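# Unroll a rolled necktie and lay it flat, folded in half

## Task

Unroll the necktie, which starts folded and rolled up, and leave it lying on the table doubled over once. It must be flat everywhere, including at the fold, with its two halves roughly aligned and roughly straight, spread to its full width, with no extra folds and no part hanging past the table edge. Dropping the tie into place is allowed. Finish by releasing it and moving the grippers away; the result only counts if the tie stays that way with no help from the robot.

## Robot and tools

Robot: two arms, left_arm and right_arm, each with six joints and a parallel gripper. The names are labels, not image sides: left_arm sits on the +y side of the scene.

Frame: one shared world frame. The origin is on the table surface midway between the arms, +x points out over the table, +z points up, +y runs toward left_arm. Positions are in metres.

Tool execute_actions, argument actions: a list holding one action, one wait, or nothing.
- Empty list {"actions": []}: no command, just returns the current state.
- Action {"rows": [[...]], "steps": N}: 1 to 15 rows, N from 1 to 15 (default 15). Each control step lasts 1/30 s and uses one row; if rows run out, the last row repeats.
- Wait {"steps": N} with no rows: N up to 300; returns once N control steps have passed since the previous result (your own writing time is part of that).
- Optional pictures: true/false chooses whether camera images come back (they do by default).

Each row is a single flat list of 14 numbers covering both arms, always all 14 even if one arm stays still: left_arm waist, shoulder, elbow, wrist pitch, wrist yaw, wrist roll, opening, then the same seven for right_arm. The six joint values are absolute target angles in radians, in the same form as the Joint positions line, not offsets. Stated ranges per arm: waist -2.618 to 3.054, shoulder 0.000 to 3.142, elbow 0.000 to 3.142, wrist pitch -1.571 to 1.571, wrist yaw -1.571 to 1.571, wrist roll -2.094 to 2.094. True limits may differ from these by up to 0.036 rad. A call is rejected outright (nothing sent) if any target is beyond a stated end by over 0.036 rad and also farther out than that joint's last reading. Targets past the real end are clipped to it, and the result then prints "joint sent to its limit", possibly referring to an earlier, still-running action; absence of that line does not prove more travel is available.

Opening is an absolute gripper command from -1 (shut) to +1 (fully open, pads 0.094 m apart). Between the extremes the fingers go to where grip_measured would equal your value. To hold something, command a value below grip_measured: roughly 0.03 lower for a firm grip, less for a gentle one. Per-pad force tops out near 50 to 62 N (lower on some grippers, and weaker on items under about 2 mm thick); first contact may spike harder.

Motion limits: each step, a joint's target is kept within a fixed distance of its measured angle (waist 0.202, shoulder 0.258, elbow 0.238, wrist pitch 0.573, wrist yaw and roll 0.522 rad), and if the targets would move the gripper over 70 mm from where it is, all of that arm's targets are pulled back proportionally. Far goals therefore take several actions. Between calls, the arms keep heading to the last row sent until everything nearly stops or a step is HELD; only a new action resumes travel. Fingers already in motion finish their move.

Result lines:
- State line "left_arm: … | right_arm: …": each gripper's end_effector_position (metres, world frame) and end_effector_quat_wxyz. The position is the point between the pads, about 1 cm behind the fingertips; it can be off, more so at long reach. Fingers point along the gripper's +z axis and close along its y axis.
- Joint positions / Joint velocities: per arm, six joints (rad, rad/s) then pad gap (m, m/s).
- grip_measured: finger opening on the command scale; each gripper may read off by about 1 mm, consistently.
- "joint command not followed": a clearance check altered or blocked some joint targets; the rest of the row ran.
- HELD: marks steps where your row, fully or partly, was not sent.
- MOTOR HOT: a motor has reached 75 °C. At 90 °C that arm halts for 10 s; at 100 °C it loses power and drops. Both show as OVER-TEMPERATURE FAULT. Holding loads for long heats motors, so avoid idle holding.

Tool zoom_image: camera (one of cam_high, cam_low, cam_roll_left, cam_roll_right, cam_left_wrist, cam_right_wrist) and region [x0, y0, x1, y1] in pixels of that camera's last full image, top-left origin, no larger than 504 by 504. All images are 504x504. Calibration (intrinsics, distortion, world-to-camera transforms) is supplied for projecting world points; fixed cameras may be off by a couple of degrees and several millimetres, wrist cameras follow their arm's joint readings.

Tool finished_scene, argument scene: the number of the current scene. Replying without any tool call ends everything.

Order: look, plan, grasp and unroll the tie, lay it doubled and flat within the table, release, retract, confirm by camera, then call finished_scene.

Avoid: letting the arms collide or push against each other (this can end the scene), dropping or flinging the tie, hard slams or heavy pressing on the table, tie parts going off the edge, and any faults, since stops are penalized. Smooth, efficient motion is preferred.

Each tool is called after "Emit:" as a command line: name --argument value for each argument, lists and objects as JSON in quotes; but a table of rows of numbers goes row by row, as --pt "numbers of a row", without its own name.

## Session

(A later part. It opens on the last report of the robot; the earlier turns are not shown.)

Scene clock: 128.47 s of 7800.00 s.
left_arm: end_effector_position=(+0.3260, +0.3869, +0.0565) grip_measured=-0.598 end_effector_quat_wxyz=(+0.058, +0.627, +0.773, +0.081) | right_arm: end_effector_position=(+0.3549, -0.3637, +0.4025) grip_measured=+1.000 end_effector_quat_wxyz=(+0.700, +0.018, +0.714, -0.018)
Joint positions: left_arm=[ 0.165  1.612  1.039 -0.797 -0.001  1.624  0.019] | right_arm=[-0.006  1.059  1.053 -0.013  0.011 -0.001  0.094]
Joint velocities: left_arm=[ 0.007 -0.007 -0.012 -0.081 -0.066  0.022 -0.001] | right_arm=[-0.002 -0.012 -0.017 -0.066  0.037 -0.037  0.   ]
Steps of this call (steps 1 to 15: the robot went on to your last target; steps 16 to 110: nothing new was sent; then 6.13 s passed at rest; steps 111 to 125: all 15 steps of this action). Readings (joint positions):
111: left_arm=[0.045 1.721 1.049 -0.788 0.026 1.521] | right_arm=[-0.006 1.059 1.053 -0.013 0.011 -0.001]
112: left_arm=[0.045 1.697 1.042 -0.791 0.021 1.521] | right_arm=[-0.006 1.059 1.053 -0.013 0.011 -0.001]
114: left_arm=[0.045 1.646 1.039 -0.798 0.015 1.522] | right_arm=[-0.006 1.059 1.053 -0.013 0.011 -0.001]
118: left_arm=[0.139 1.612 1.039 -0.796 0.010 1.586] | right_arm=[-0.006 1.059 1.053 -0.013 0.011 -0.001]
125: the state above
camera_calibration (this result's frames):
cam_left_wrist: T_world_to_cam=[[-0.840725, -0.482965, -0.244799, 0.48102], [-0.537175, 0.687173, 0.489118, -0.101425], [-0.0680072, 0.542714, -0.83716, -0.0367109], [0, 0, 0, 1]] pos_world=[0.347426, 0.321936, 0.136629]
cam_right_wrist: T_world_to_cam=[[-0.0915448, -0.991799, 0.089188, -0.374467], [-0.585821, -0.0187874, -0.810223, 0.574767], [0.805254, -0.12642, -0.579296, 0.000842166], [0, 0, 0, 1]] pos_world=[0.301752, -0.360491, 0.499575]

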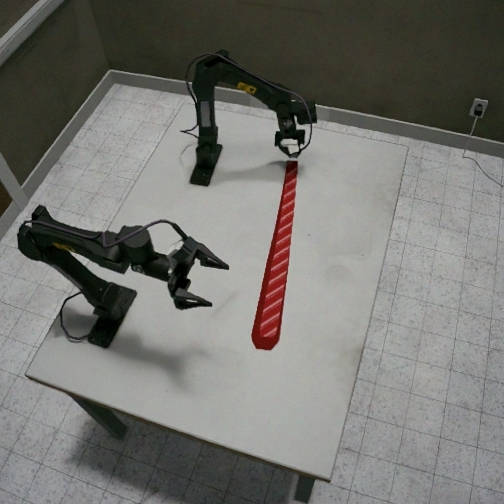

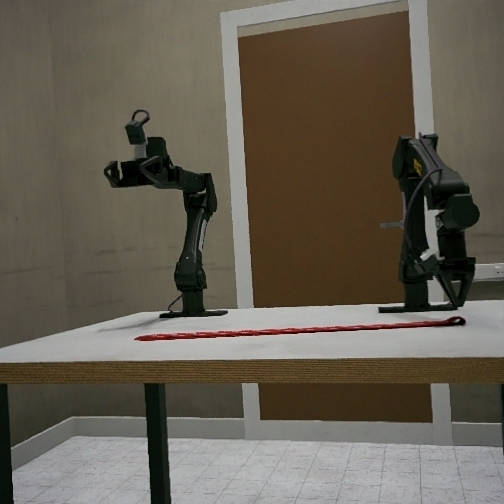

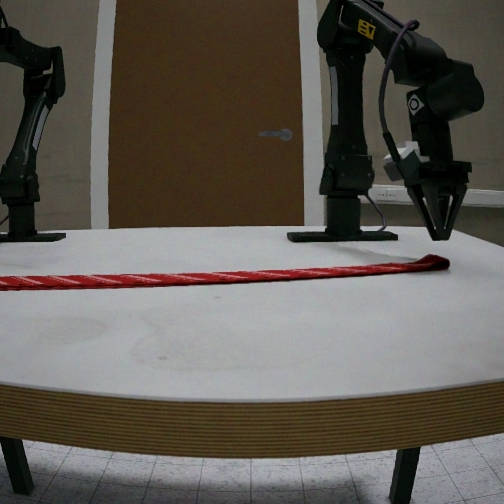

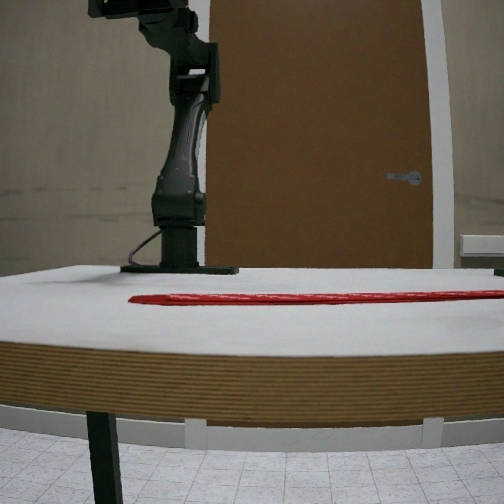

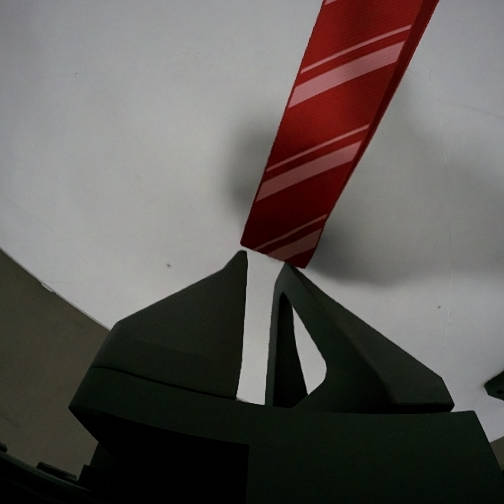

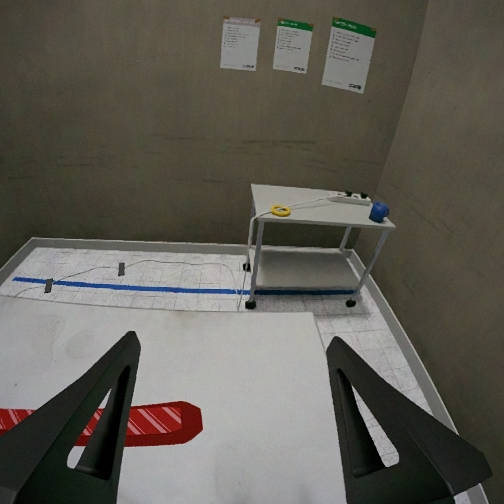

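Emit:
execute_actions --actions '[{"rows":[[0.15,1.64,1.04,-0.8,0,1.63,-0.6,0,1.06,1.05,0,0,0,1],[0.15,1.67,1.04,-0.8,0,1.63,-0.6,0,1.06,1.05,0,0,0,1],[0.15,1.7,1.04,-0.8,0,1.63,-0.6,0,1.06,1.05,0,0,0,1],[0.15,1.72,1.04,-0.8,0,1.63,-0.6,0,1.06,1.05,0,0,0,1],[0.15,1.75,1.04,-0.8,0,1.63,-0.6,0,1.06,1.05,0,0,0,1],[0.15,1.78,1.04,-0.8,0,1.63,-0.6,0,1.06,1.05,0,0,0,1]],"steps":15}]'

Emit:
zoom_image --camera "cam_roll_left" --region '[334, 200, 504, 300]'

Scene clock: 136.90 s of 7800.00 s.
left_arm: end_effector_position=(+0.3234, +0.3838, +0.0225) grip_measured=-0.599 end_effector_quat_wxyz=(+0.026, +0.636, +0.770, +0.037) | right_arm: end_effector_position=(+0.3549, -0.3637, +0.4025) grip_measured=+1.000 end_effector_quat_wxyz=(+0.700, +0.018, +0.714, -0.018)
Joint positions: left_arm=[ 0.158  1.743  1.057 -0.793 -0.001  1.634  0.019] | right_arm=[-0.006  1.059  1.053 -0.013  0.011 -0.001  0.094]
Joint velocities: left_arm=[-0.002  0.002  0.007 -0.051  0.051  0.051 -0.   ] | right_arm=[ 0.027  0.007 -0.002 -0.022 -0.022  0.066  0.   ]
Steps of this call (steps 1 to 15: the robot went on to your last target; steps 16 to 110: nothing new was sent; then 4.27 s passed at rest; steps 111 to 125: all 15 steps of this action). Readings (joint positions):
111: left_arm=[0.164 1.614 1.039 -0.797 -0.001 1.634] | right_arm=[-0.006 1.059 1.053 -0.013 0.011 -0.001]
112: left_arm=[0.163 1.622 1.039 -0.797 -0.001 1.634] | right_arm=[-0.006 1.059 1.053 -0.013 0.011 -0.001]
114: left_arm=[0.159 1.658 1.039 -0.796 -0.001 1.634] | right_arm=[-0.006 1.059 1.053 -0.013 0.011 -0.001]
118: left_arm=[0.158 1.737 1.056 -0.803 -0.001 1.634] | right_arm=[-0.006 1.059 1.053 -0.013 0.011 -0.001]
125: the state above
camera_calibration (this result's frames):
cam_left_wrist: T_world_to_cam=[[-0.869604, -0.473128, -0.141203, 0.472269], [-0.471071, 0.709336, 0.524342, -0.114783], [-0.147921, 0.522487, -0.839718, -0.0300021], [0, 0, 0, 1]] pos_world=[0.352178, 0.320539, 0.101678]
cam_right_wrist: T_world_to_cam=[[-0.0915448, -0.991799, 0.089188, -0.374467], [-0.585821, -0.0187874, -0.810223, 0.574767], [0.805254, -0.12642, -0.579296, 0.000842166], [0, 0, 0, 1]] pos_world=[0.301752, -0.360491, 0.499575]

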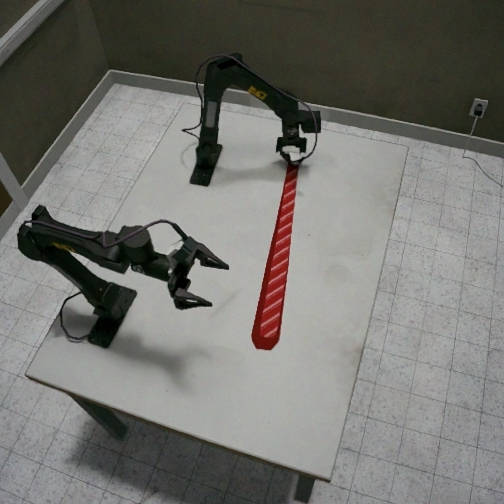

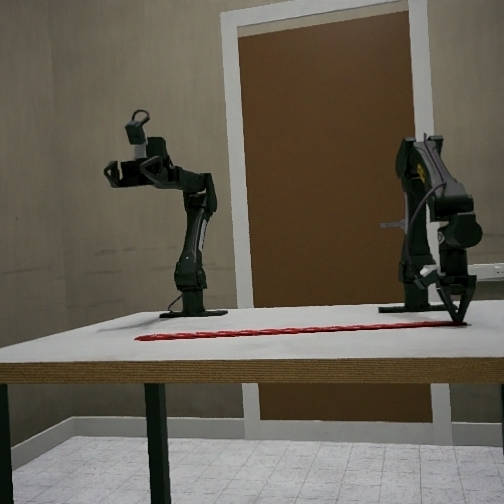

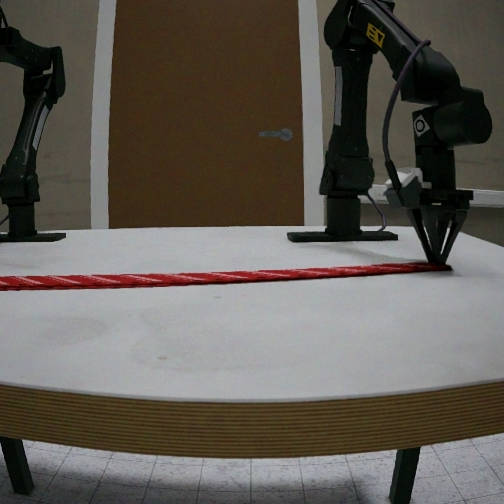

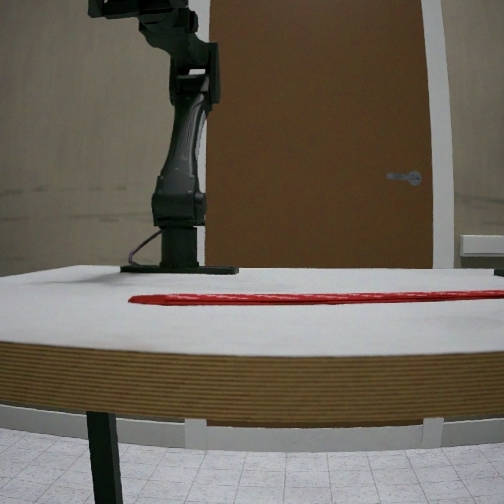

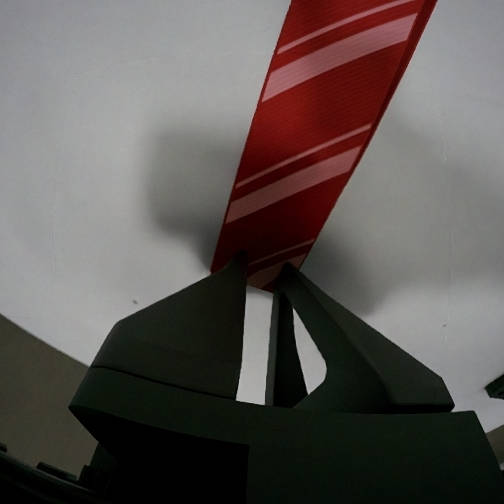

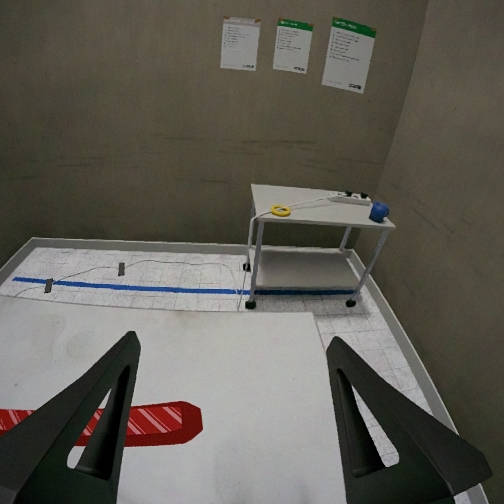

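Region (334, 200, 504, 300) of cam_roll_left's 504x504 image, scaled by 2.965, with more detail than that image has; it fills the top 296 rows of this view, and the rest is white.

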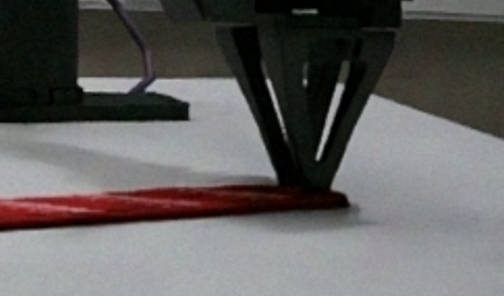

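Hold, then lift.

Emit:
execute_actions --actions '[{"rows":[[0.165,1.78,1.04,-0.8,0,1.63,-0.6,0,1.06,1.05,0,0,0,1],[0.165,1.78,1.04,-0.8,0,1.63,-0.6,0,1.06,1.05,0,0,0,1],[0.165,1.78,1.04,-0.8,0,1.63,-0.6,0,1.06,1.05,0,0,0,1],[0.165,1.78,1.04,-0.8,0,1.63,-0.6,0,1.06,1.05,0,0,0,1],[0.165,1.78,1.04,-0.8,0,1.63,-0.6,0,1.06,1.05,0,0,0,1],[0.165,1.78,1.04,-0.8,0,1.63,-0.6,0,1.06,1.05,0,0,0,1],[0.165,1.78,1.04,-0.8,0,1.63,-0.6,0,1.06,1.05,0,0,0,1],[0.165,1.65,1.04,-0.8,0,1.63,-0.6,0,1.06,1.05,0,0,0,1],[0.165,1.5,1.04,-0.8,0,1.63,-0.6,0,1.06,1.05,0,0,0,1]],"steps":15}]'

Emit:
zoom_image --camera "cam_roll_left" --region '[334, 200, 504, 300]'

Scene clock: 150.23 s of 7800.00 s.
left_arm: end_effector_position=(+0.3310, +0.3858, +0.0905) grip_measured=-0.599 end_effector_quat_wxyz=(+0.092, +0.629, +0.761, +0.128) | right_arm: end_effector_position=(+0.3549, -0.3637, +0.4025) grip_measured=+1.000 end_effector_quat_wxyz=(+0.700, +0.018, +0.714, -0.018)
Joint positions: left_arm=[ 0.158  1.495  1.035 -0.795 -0.001  1.634  0.019] | right_arm=[-0.006  1.059  1.053 -0.013  0.011 -0.001  0.094]
Joint velocities: left_arm=[-0.032  0.002 -0.012 -0.022  0.022  0.051 -0.   ] | right_arm=[-0.002 -0.007 -0.002 -0.007 -0.022 -0.081  0.   ]
Steps of this call (steps 1 to 15: the robot went on to your last target; steps 16 to 110: nothing new was sent; then 9.17 s passed at rest; steps 111 to 125: all 15 steps of this action). Readings (joint positions):
111: left_arm=[0.158 1.743 1.057 -0.793 -0.001 1.634] | right_arm=[-0.006 1.059 1.053 -0.013 0.011 -0.001]
112: left_arm=[0.158 1.743 1.057 -0.793 -0.001 1.634] | right_arm=[-0.006 1.059 1.053 -0.013 0.011 -0.001]
114: left_arm=[0.158 1.743 1.057 -0.793 -0.001 1.634] | right_arm=[-0.006 1.059 1.053 -0.013 0.011 -0.001]
118: left_arm=[0.158 1.732 1.056 -0.792 -0.001 1.634] | right_arm=[-0.006 1.059 1.053 -0.013 0.011 -0.001]
125: the state above
camera_calibration (this result's frames):
cam_left_wrist: T_world_to_cam=[[-0.815904, -0.459243, -0.351279, 0.485293], [-0.577233, 0.681885, 0.44926, -0.0957287], [0.0332123, 0.569323, -0.821443, -0.0524778], [0, 0, 0, 1]] pos_world=[0.342438, 0.31802, 0.170373]
cam_right_wrist: T_world_to_cam=[[-0.0915448, -0.991799, 0.089188, -0.374467], [-0.585821, -0.0187874, -0.810223, 0.574767], [0.805254, -0.12642, -0.579296, 0.000842166], [0, 0, 0, 1]] pos_world=[0.301752, -0.360491, 0.499575]

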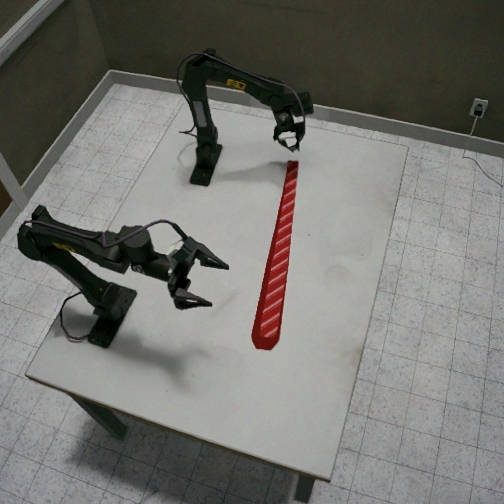

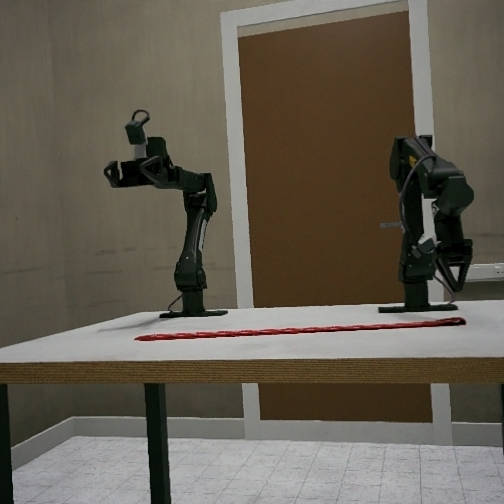

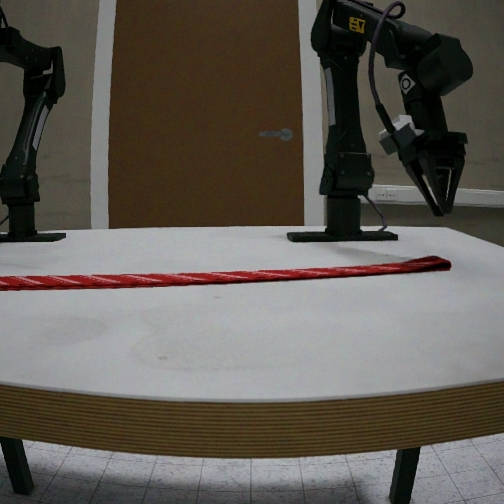

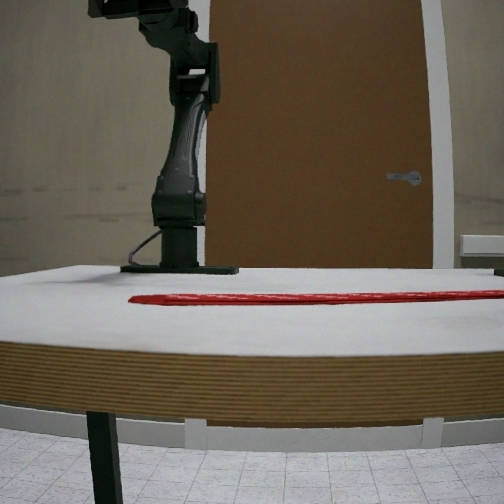

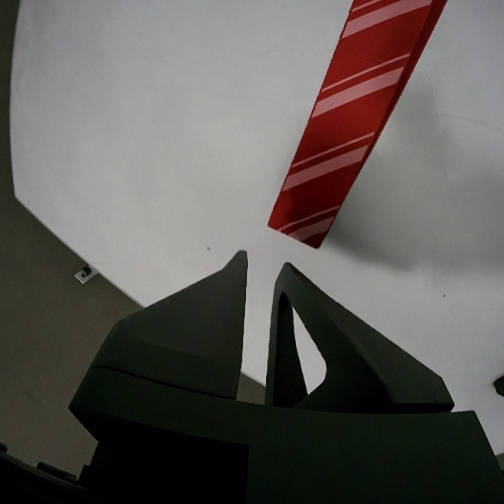

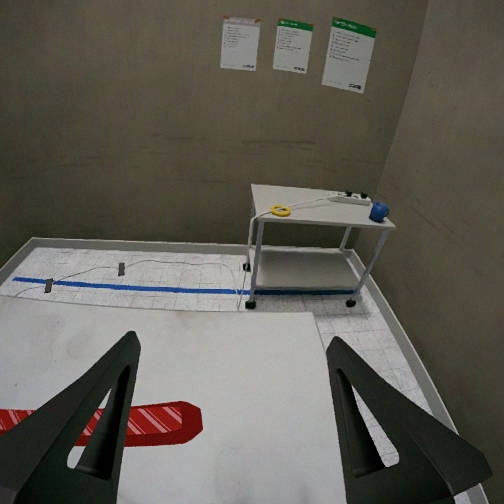

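Region (334, 200, 504, 300) of cam_roll_left's 504x504 image, scaled by 2.965, with more detail than that image has; it fills the top 296 rows of this view, and the rest is white.

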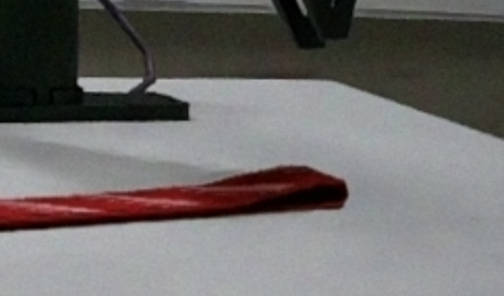

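Emit:
execute_actions --actions '[{"rows":[[0.195,1.55,1.04,-0.8,0,1.66,-0.6,0,1.06,1.05,0,0,0,1],[0.195,1.6,1.04,-0.8,0,1.66,-0.6,0,1.06,1.05,0,0,0,1],[0.195,1.65,1.04,-0.8,0,1.66,-0.6,0,1.06,1.05,0,0,0,1],[0.195,1.7,1.04,-0.8,0,1.66,-0.6,0,1.06,1.05,0,0,0,1],[0.195,1.74,1.04,-0.8,0,1.66,-0.6,0,1.06,1.05,0,0,0,1],[0.195,1.8,1.04,-0.8,0,1.66,-0.6,0,1.06,1.05,0,0,0,1]],"steps":15}]'

Emit:
zoom_image --camera "cam_roll_left" --region '[384, 220, 504, 300]'

Scene clock: 160.10 s of 7800.00 s.
left_arm: end_effector_position=(+0.3228, +0.3942, +0.0193) grip_measured=-0.598 end_effector_quat_wxyz=(+0.025, +0.631, +0.775, +0.038) | right_arm: end_effector_position=(+0.3549, -0.3637, +0.4025) grip_measured=+1.000 end_effector_quat_wxyz=(+0.700, +0.018, +0.714, -0.018)
Joint positions: left_arm=[ 0.19   1.757  1.059 -0.782 -0.001  1.652  0.019] | right_arm=[-0.006  1.059  1.053 -0.013  0.011 -0.001  0.094]
Joint velocities: left_arm=[-0.012  0.012 -0.022  0.037 -0.081 -0.037 -0.   ] | right_arm=[ 0.012  0.002  0.007  0.007  0.037 -0.081  0.   ]
Steps of this call (steps 1 to 15: the robot went on to your last target; steps 16 to 110: nothing new was sent; then 5.70 s passed at rest; steps 111 to 125: all 15 steps of this action). Readings (joint positions):
111: left_arm=[0.161 1.503 1.035 -0.797 -0.000 1.637] | right_arm=[-0.006 1.059 1.053 -0.013 0.011 -0.001]
112: left_arm=[0.168 1.517 1.035 -0.796 -0.000 1.641] | right_arm=[-0.006 1.059 1.053 -0.013 0.011 -0.001]
114: left_arm=[0.183 1.584 1.035 -0.793 -0.000 1.646] | right_arm=[-0.006 1.059 1.053 -0.013 0.011 -0.001]
118: left_arm=[0.190 1.749 1.057 -0.796 -0.001 1.651] | right_arm=[-0.006 1.059 1.053 -0.013 0.011 -0.001]
125: the state above
camera_calibration (this result's frames):
cam_left_wrist: T_world_to_cam=[[-0.86287, -0.485198, -0.141559, 0.478776], [-0.480843, 0.701758, 0.525667, -0.114605], [-0.155712, 0.52165, -0.83883, -0.0353819], [0, 0, 0, 1]] pos_world=[0.352505, 0.331183, 0.0983395]
cam_right_wrist: T_world_to_cam=[[-0.0915448, -0.991799, 0.089188, -0.374467], [-0.585821, -0.0187874, -0.810223, 0.574767], [0.805254, -0.12642, -0.579296, 0.000842166], [0, 0, 0, 1]] pos_world=[0.301752, -0.360491, 0.499575]

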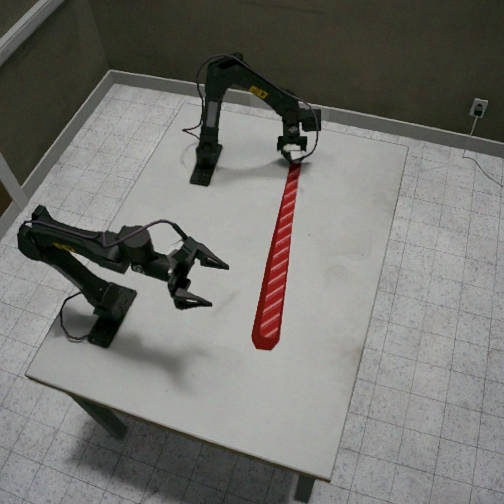

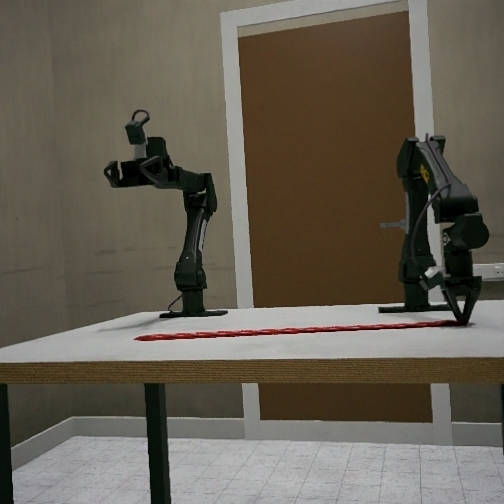

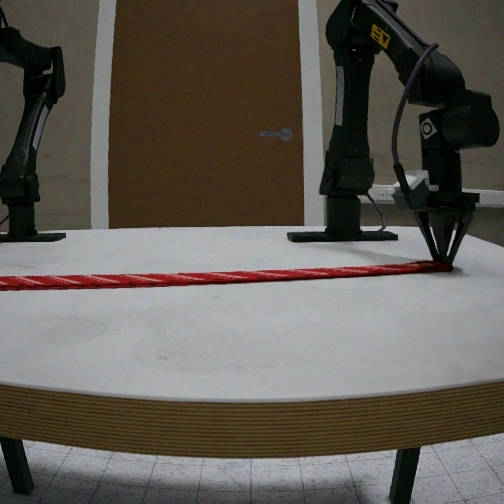

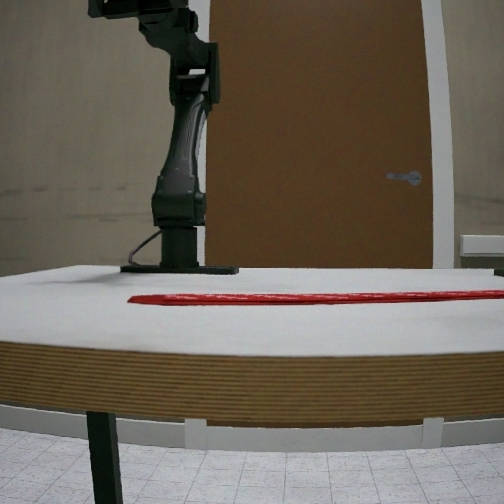

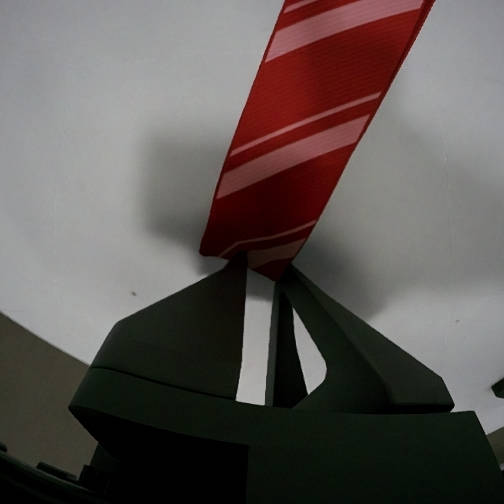

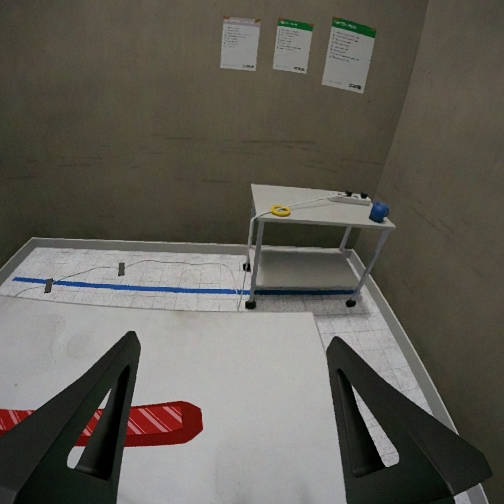

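Region (384, 220, 504, 300) of cam_roll_left's 504x504 image, scaled by 4.200, with more detail than that image has.

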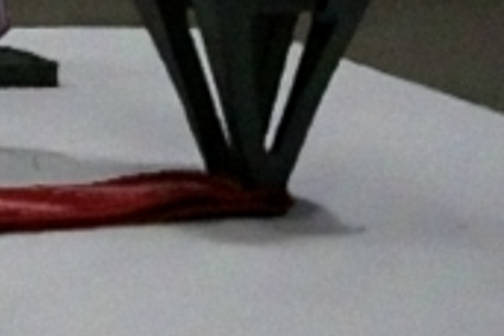

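Keep pressing, then lift.

Emit:
execute_actions --actions '[{"rows":[[0.195,1.82,1.04,-0.8,0,1.66,-0.6,0,1.06,1.05,0,0,0,1],[0.195,1.82,1.04,-0.8,0,1.66,-0.6,0,1.06,1.05,0,0,0,1],[0.195,1.82,1.04,-0.8,0,1.66,-0.6,0,1.06,1.05,0,0,0,1],[0.195,1.82,1.04,-0.8,0,1.66,-0.6,0,1.06,1.05,0,0,0,1],[0.195,1.82,1.04,-0.8,0,1.66,-0.6,0,1.06,1.05,0,0,0,1],[0.195,1.82,1.04,-0.8,0,1.66,-0.6,0,1.06,1.05,0,0,0,1],[0.195,1.82,1.04,-0.8,0,1.66,-0.6,0,1.06,1.05,0,0,0,1],[0.195,1.82,1.04,-0.8,0,1.66,-0.6,0,1.06,1.05,0,0,0,1],[0.195,1.65,1.04,-0.8,0,1.66,-0.6,0,1.06,1.05,0,0,0,1],[0.195,1.55,1.04,-0.8,0,1.66,-0.6,0,1.06,1.05,0,0,0,1]],"steps":15}]'

Emit:
zoom_image --camera "cam_roll_left" --region '[334, 200, 504, 300]'

Scene clock: 169.43 s of 7800.00 s.
left_arm: end_effector_position=(+0.3269, +0.3954, +0.0732) grip_measured=-0.598 end_effector_quat_wxyz=(+0.073, +0.627, +0.768, +0.107) | right_arm: end_effector_position=(+0.3549, -0.3637, +0.4025) grip_measured=+1.000 end_effector_quat_wxyz=(+0.700, +0.018, +0.714, -0.018)
Joint positions: left_arm=[ 0.19   1.554  1.036 -0.793 -0.001  1.654  0.019] | right_arm=[-0.006  1.059  1.053 -0.013  0.011 -0.001  0.094]
Joint velocities: left_arm=[ 0.002 -0.232  0.012 -0.022 -0.037  0.022  0.   ] | right_arm=[ 0.002 -0.007  0.002 -0.066 -0.11  -0.037  0.   ]
Steps of this call (steps 1 to 15: the robot went on to your last target; steps 16 to 110: nothing new was sent; then 5.17 s passed at rest; steps 111 to 125: all 15 steps of this action). Readings (joint positions):
111: left_arm=[0.190 1.757 1.059 -0.782 -0.001 1.653] | right_arm=[-0.006 1.059 1.053 -0.013 0.011 -0.001]
112: left_arm=[0.190 1.757 1.059 -0.782 -0.001 1.653] | right_arm=[-0.006 1.059 1.053 -0.013 0.011 -0.001]
114: left_arm=[0.190 1.757 1.059 -0.782 -0.001 1.653] | right_arm=[-0.006 1.059 1.053 -0.013 0.011 -0.001]
118: left_arm=[0.190 1.757 1.059 -0.782 -0.001 1.653] | right_arm=[-0.006 1.059 1.053 -0.013 0.011 -0.001]
125: the state above
camera_calibration (this result's frames):
cam_left_wrist: T_world_to_cam=[[-0.82768, -0.473337, -0.301493, 0.48605], [-0.560849, 0.678653, 0.474214, -0.102777], [-0.0198538, 0.561589, -0.827178, -0.0511748], [0, 0, 0, 1]] pos_world=[0.343635, 0.328555, 0.152949]
cam_right_wrist: T_world_to_cam=[[-0.0915448, -0.991799, 0.089188, -0.374467], [-0.585821, -0.0187874, -0.810223, 0.574767], [0.805254, -0.12642, -0.579296, 0.000842166], [0, 0, 0, 1]] pos_world=[0.301752, -0.360491, 0.499575]

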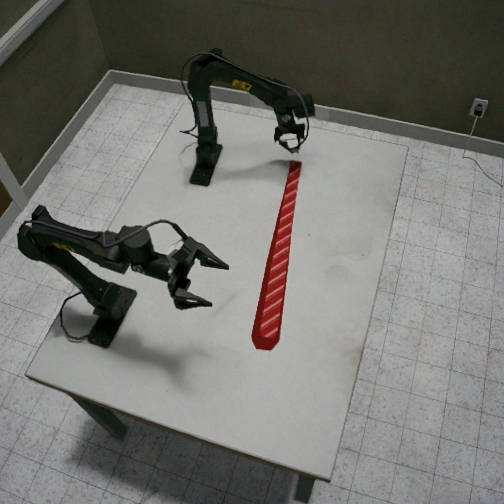

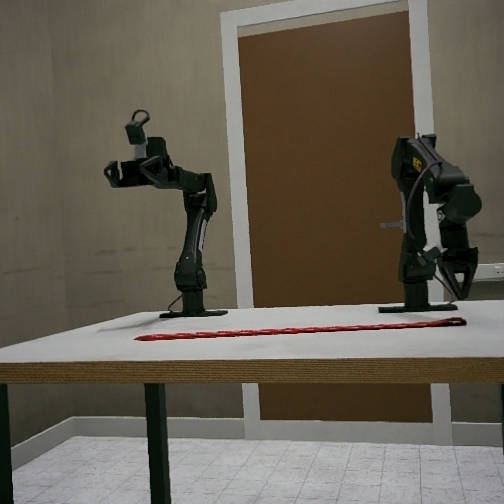

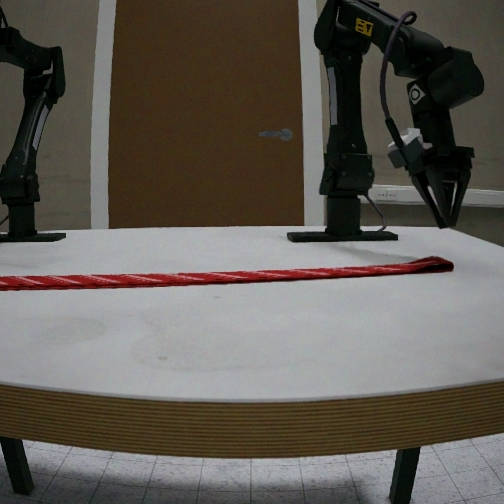

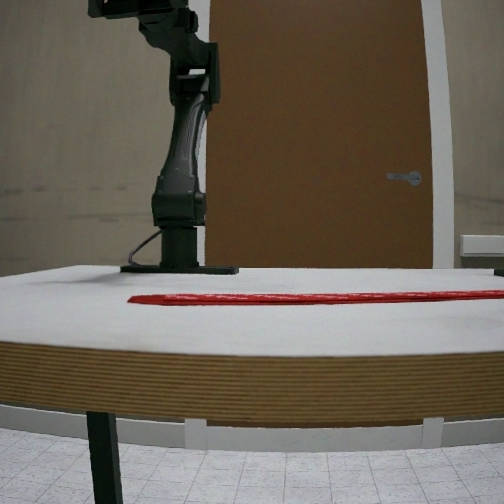

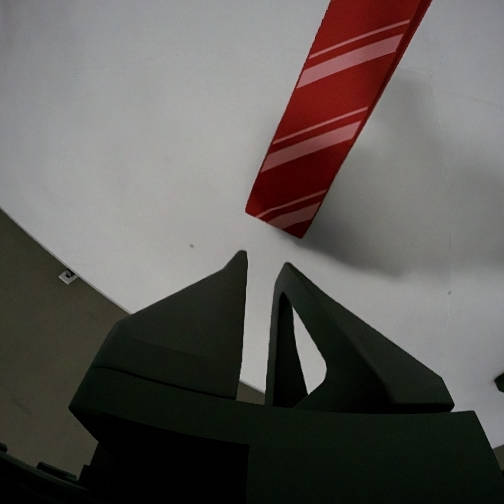

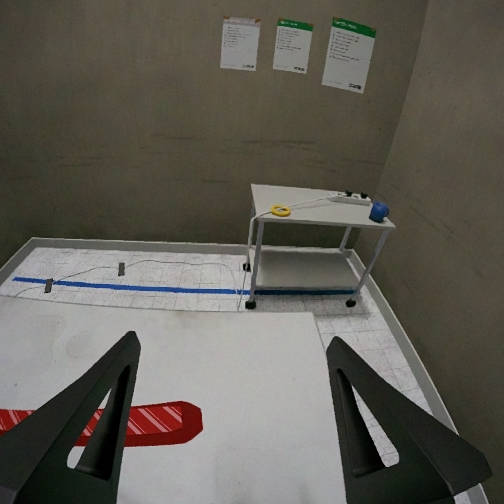

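Region (334, 200, 504, 300) of cam_roll_left's 504x504 image, scaled by 2.965, with more detail than that image has; it fills the top 296 rows of this view, and the rest is white.

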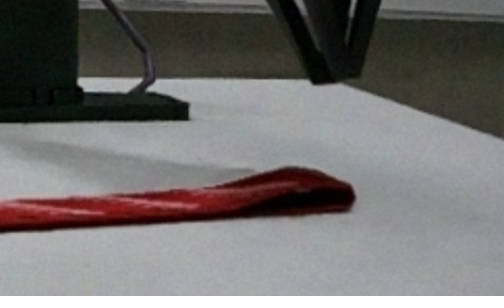

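Emit:
execute_actions --actions '[{"rows":[[0.11,1.55,1.04,-0.8,0,1.59,-0.6,0,1.06,1.05,0,0,0,1],[0.11,1.6,1.04,-0.8,0,1.59,-0.6,0,1.06,1.05,0,0,0,1],[0.11,1.65,1.04,-0.8,0,1.59,-0.6,0,1.06,1.05,0,0,0,1],[0.11,1.7,1.04,-0.8,0,1.59,-0.6,0,1.06,1.05,0,0,0,1],[0.11,1.75,1.04,-0.8,0,1.59,-0.6,0,1.06,1.05,0,0,0,1],[0.11,1.82,1.04,-0.8,0,1.59,-0.6,0,1.06,1.05,0,0,0,1]],"steps":15}]' --pictures false

Emit:
execute_actions --actions '[{"rows":[[0.11,1.82,1.04,-0.8,0,1.59,-0.6,0,1.06,1.05,0,0,0,1],[0.11,1.82,1.04,-0.8,0,1.59,-0.6,0,1.06,1.05,0,0,0,1],[0.11,1.82,1.04,-0.8,0,1.59,-0.6,0,1.06,1.05,0,0,0,1],[0.11,1.82,1.04,-0.8,0,1.59,-0.6,0,1.06,1.05,0,0,0,1],[0.11,1.82,1.04,-0.8,0,1.59,-0.6,0,1.06,1.05,0,0,0,1],[0.11,1.82,1.04,-0.8,0,1.59,-0.6,0,1.06,1.05,0,0,0,1],[0.11,1.82,1.04,-0.8,0,1.59,-0.6,0,1.06,1.05,0,0,0,1],[0.11,1.82,1.04,-0.8,0,1.59,-0.6,0,1.06,1.05,0,0,0,1],[0.11,1.82,1.04,-0.8,0,1.59,-0.6,0,1.06,1.05,0,0,0,1],[0.11,1.65,1.04,-0.8,0,1.59,-0.6,0,1.06,1.05,0,0,0,1],[0.11,1.55,1.04,-0.8,0,1.59,-0.6,0,1.06,1.05,0,0,0,1]],"steps":15}]'

Emit:
zoom_image --camera "cam_roll_left" --region '[334, 200, 504, 300]'

Scene clock: 181.07 s of 7800.00 s.
left_arm: end_effector_position=(+0.3282, +0.3695, +0.0207) grip_measured=-0.599 end_effector_quat_wxyz=(+0.025, +0.642, +0.766, +0.034) | right_arm: end_effector_position=(+0.3549, -0.3637, +0.4025) grip_measured=+1.000 end_effector_quat_wxyz=(+0.700, +0.018, +0.714, -0.018)
Joint positions: left_arm=[ 0.109  1.756  1.065 -0.795 -0.003  1.6    0.019] | right_arm=[-0.006  1.059  1.053 -0.013  0.011 -0.001  0.094]
Joint velocities: left_arm=[ 0.012 -0.017  0.012  0.081  0.022  0.007 -0.   ] | right_arm=[-0.002  0.002 -0.012  0.022  0.007 -0.022  0.   ]
Steps of this call (steps 1 to 15: the robot went on to your last target; steps 16 to 110: nothing new was sent; then 7.47 s passed at rest; steps 111 to 125: all 15 steps of this action). Readings (joint positions):
111: left_arm=[0.181 1.551 1.036 -0.796 -0.006 1.646] | right_arm=[-0.006 1.059 1.053 -0.013 0.011 -0.001]
112: left_arm=[0.164 1.556 1.036 -0.796 -0.008 1.636] | right_arm=[-0.006 1.059 1.053 -0.013 0.011 -0.001]
114: left_arm=[0.126 1.596 1.036 -0.793 -0.006 1.622] | right_arm=[-0.006 1.059 1.053 -0.013 0.011 -0.001]
118: left_arm=[0.109 1.753 1.060 -0.796 -0.003 1.608] | right_arm=[-0.006 1.059 1.053 -0.013 0.011 -0.001]
125: the state above

Scene clock: 181.57 s of 7800.00 s.
left_arm: end_effector_position=(+0.3316, +0.3702, +0.0693) grip_measured=-0.599 end_effector_quat_wxyz=(+0.074, +0.637, +0.762, +0.095) | right_arm: end_effector_position=(+0.3549, -0.3637, +0.4025) grip_measured=+1.000 end_effector_quat_wxyz=(+0.700, +0.018, +0.714, -0.018)
Joint positions: left_arm=[ 0.109  1.568  1.038 -0.799 -0.003  1.597  0.019] | right_arm=[-0.006  1.059  1.053 -0.013  0.011 -0.001  0.094]
Joint velocities: left_arm=[-0.002 -0.554 -0.002  0.022 -0.081  0.007 -0.001] | right_arm=[-0.007  0.012  0.007  0.007 -0.022  0.066  0.   ]
Steps of this call (steps 1 to 15: all 15 steps of this action). Readings (joint positions):
1: left_arm=[0.109 1.756 1.065 -0.795 -0.003 1.599] | right_arm=[-0.006 1.059 1.053 -0.013 0.011 -0.001]
2: left_arm=[0.109 1.756 1.065 -0.795 -0.003 1.599] | right_arm=[-0.006 1.059 1.053 -0.013 0.011 -0.001]
4: left_arm=[0.109 1.756 1.065 -0.795 -0.003 1.598] | right_arm=[-0.006 1.059 1.053 -0.013 0.011 -0.001]
8: left_arm=[0.109 1.756 1.065 -0.795 -0.003 1.598] | right_arm=[-0.006 1.059 1.053 -0.013 0.011 -0.001]
15: the state above
camera_calibration (this result's frames):
cam_left_wrist: T_world_to_cam=[[-0.843657, -0.456902, -0.281929, 0.474719], [-0.536595, 0.700389, 0.47066, -0.0970261], [-0.0175857, 0.548357, -0.836059, -0.0354367], [0, 0, 0, 1]] pos_world=[0.347813, 0.304288, 0.149876]
cam_right_wrist: T_world_to_cam=[[-0.0915448, -0.991799, 0.089188, -0.374467], [-0.585821, -0.0187874, -0.810223, 0.574767], [0.805254, -0.12642, -0.579296, 0.000842166], [0, 0, 0, 1]] pos_world=[0.301752, -0.360491, 0.499575]

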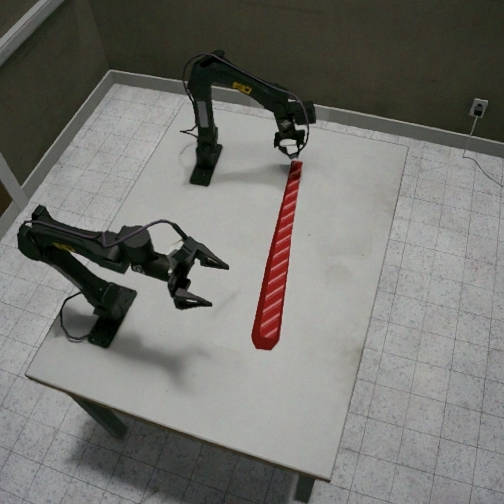

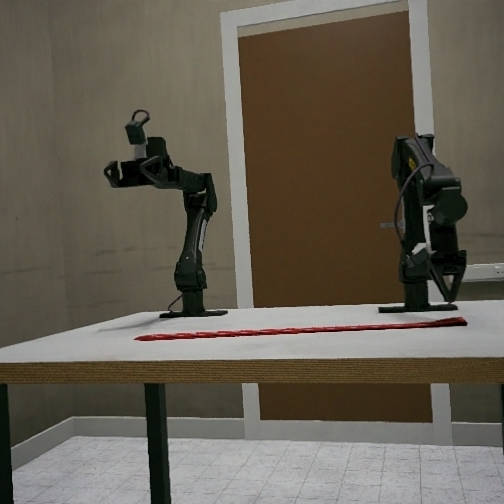

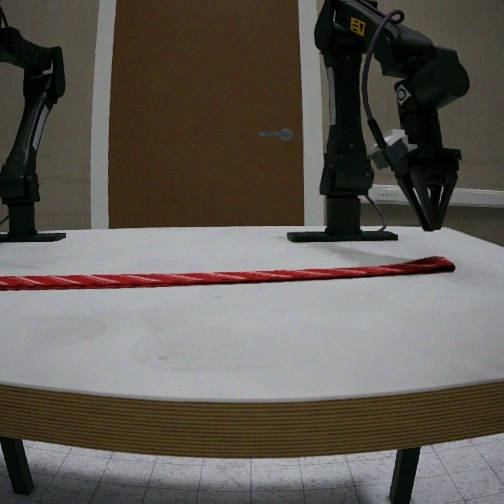

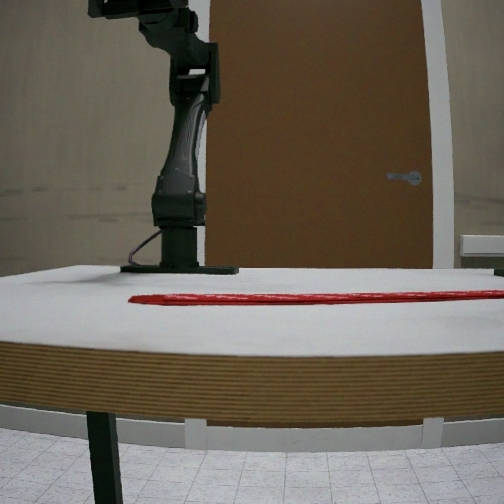

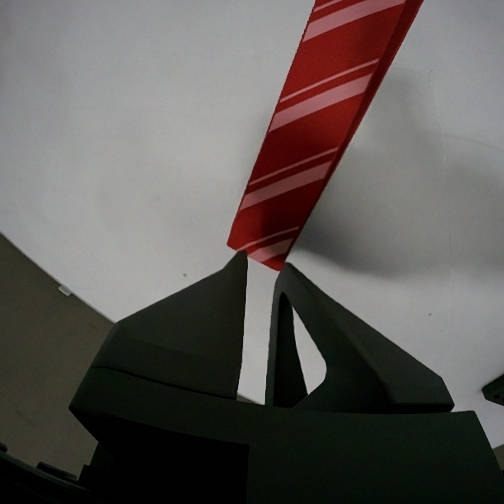

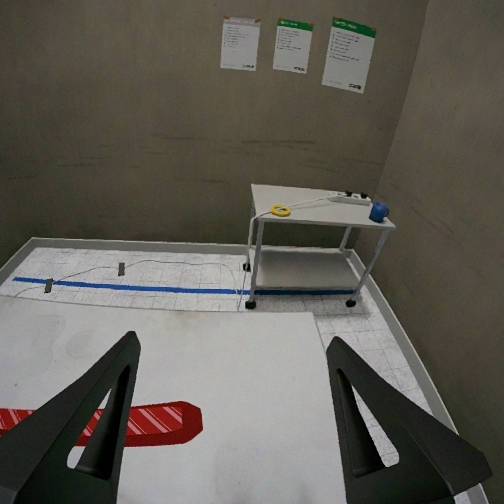

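Region (334, 200, 504, 300) of cam_roll_left's 504x504 image, scaled by 2.965, with more detail than that image has; it fills the top 296 rows of this view, and the rest is white.

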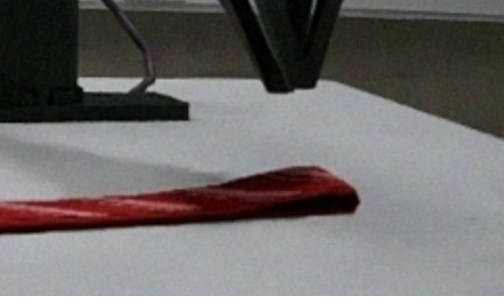

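Emit:
execute_actions --actions '[{"rows":[[0.11,1.55,1.04,-0.8,0,0.06,-0.3,0,1.06,1.05,0,0,0,1]],"steps":15}]' --pictures false

Emit:
execute_actions --actions '[{"rows":[[0.11,1.55,1.04,-0.8,0,0.06,-0.3,0,1.06,1.05,0,0,0,1],[0.11,1.55,1.04,-0.8,0,0.06,-0.3,0,1.06,1.05,0,0,0,1],[0.11,1.55,1.04,-0.8,0,0.06,-0.3,0,1.06,1.05,0,0,0,1],[0.11,1.55,1.04,-0.8,0,0.06,-0.3,0,1.06,1.05,0,0,0,1],[0.11,1.6,1.04,-0.8,0,0.06,-0.3,0,1.06,1.05,0,0,0,1],[0.11,1.65,1.04,-0.8,0,0.06,-0.3,0,1.06,1.05,0,0,0,1],[0.11,1.7,1.04,-0.8,0,0.06,-0.3,0,1.06,1.05,0,0,0,1],[0.11,1.75,1.04,-0.8,0,0.06,-0.3,0,1.06,1.05,0,0,0,1],[0.11,1.8,1.04,-0.8,0,0.06,-0.3,0,1.06,1.05,0,0,0,1]],"steps":15}]'

Emit:
zoom_image --camera "cam_roll_left" --region '[334, 200, 504, 300]'

Scene clock: 195.90 s of 7800.00 s.
left_arm: end_effector_position=(+0.3322, +0.3703, +0.0738) grip_measured=-0.302 end_effector_quat_wxyz=(+0.124, +0.024, +0.991, +0.030) | right_arm: end_effector_position=(+0.3549, -0.3637, +0.4025) grip_measured=+1.000 end_effector_quat_wxyz=(+0.700, +0.018, +0.714, -0.018)
Joint positions: left_arm=[ 0.109  1.552  1.038 -0.799 -0.003  0.253  0.033] | right_arm=[-0.006  1.059  1.053 -0.013  0.011 -0.001  0.094]
Joint velocities: left_arm=[ 0.007 -0.002 -0.007 -0.081 -0.037 -1.223 -0.   ] | right_arm=[-0.002  0.002  0.007  0.081 -0.051  0.037  0.   ]
Steps of this call (steps 1 to 30: the robot went on to your last target; steps 31 to 120: nothing new was sent; then 9.83 s passed at rest; steps 121 to 135: all 15 steps of this action). Readings (joint positions):
121: left_arm=[0.109 1.552 1.038 -0.799 -0.003 1.516] | right_arm=[-0.006 1.059 1.053 -0.013 0.011 -0.001]
122: left_arm=[0.109 1.552 1.038 -0.799 -0.003 1.416] | right_arm=[-0.006 1.059 1.053 -0.013 0.011 -0.001]
124: left_arm=[0.109 1.552 1.038 -0.799 -0.003 1.218] | right_arm=[-0.006 1.059 1.053 -0.013 0.011 -0.001]
128: left_arm=[0.109 1.552 1.038 -0.799 -0.003 0.820] | right_arm=[-0.006 1.059 1.053 -0.013 0.011 -0.001]
135: the state above

Scene clock: 196.40 s of 7800.00 s.
left_arm: end_effector_position=(+0.3262, +0.3692, +0.0210) grip_measured=-0.302 end_effector_quat_wxyz=(+0.039, -0.065, +0.997, +0.007) | right_arm: end_effector_position=(+0.3549, -0.3637, +0.4025) grip_measured=+1.000 end_effector_quat_wxyz=(+0.700, +0.018, +0.714, -0.018)
Joint positions: left_arm=[ 0.109  1.753  1.063 -0.801 -0.004  0.074  0.033] | right_arm=[-0.006  1.059  1.053 -0.013  0.011 -0.001  0.094]
Joint velocities: left_arm=[-0.007  0.002 -0.002  0.022  0.037  0.066 -0.001] | right_arm=[-0.012  0.007  0.002 -0.051 -0.081  0.037  0.   ]
Steps of this call (steps 1 to 15: all 15 steps of this action). Readings (joint positions):
1: left_arm=[0.109 1.552 1.038 -0.799 -0.003 0.215] | right_arm=[-0.006 1.059 1.053 -0.013 0.011 -0.001]
2: left_arm=[0.109 1.552 1.038 -0.799 -0.003 0.185] | right_arm=[-0.006 1.059 1.053 -0.013 0.011 -0.001]
4: left_arm=[0.109 1.552 1.038 -0.799 -0.003 0.142] | right_arm=[-0.006 1.059 1.053 -0.013 0.011 -0.001]
8: left_arm=[0.109 1.635 1.038 -0.796 -0.003 0.097] | right_arm=[-0.006 1.059 1.053 -0.013 0.011 -0.001]
15: the state above
camera_calibration (this result's frames):
cam_left_wrist: T_world_to_cam=[[0.426104, -0.90389, -0.0376535, 0.201801], [-0.786039, -0.39051, 0.479214, 0.407419], [-0.447861, -0.174598, -0.87689, 0.332805], [0, 0, 0, 1]] pos_world=[0.383309, 0.399614, 0.104191]
cam_right_wrist: T_world_to_cam=[[-0.0915448, -0.991799, 0.089188, -0.374467], [-0.585821, -0.0187874, -0.810223, 0.574767], [0.805254, -0.12642, -0.579296, 0.000842166], [0, 0, 0, 1]] pos_world=[0.301752, -0.360491, 0.499575]

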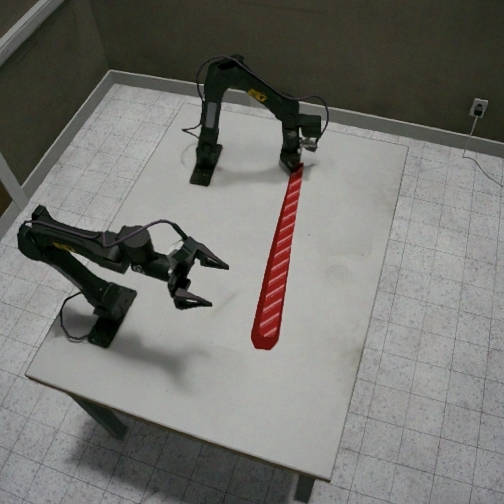

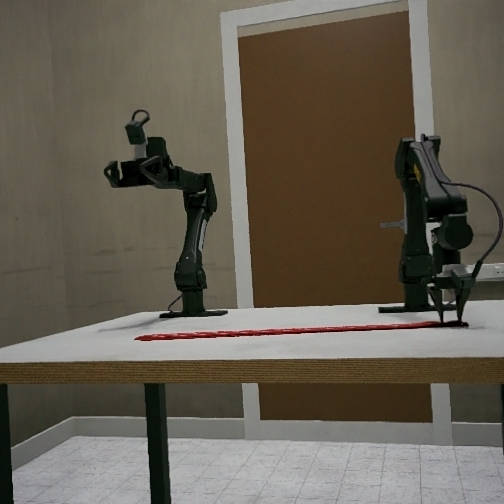

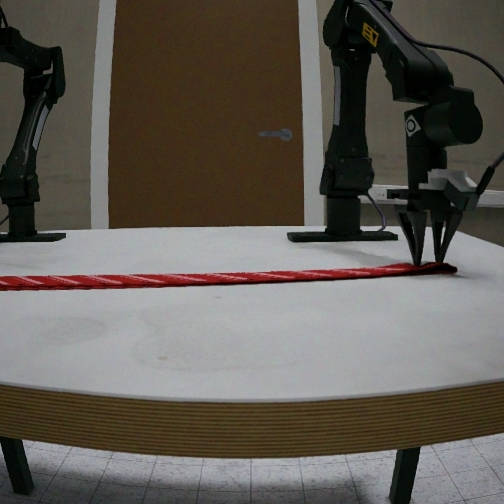

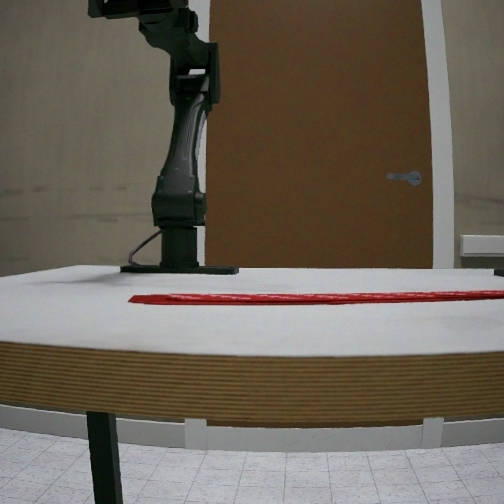

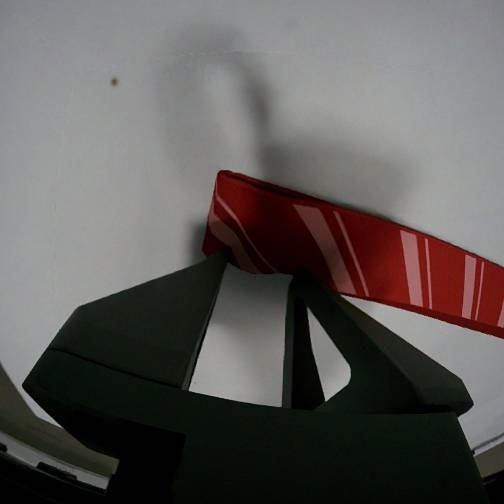

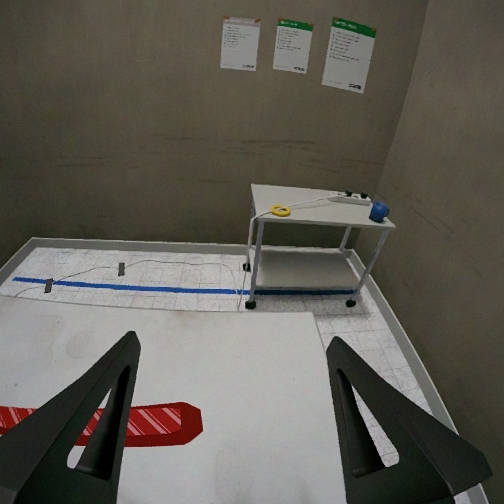

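Region (334, 200, 504, 300) of cam_roll_left's 504x504 image, scaled by 2.965, with more detail than that image has; it fills the top 296 rows of this view, and the rest is white.

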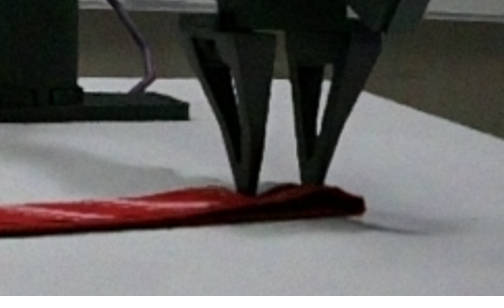

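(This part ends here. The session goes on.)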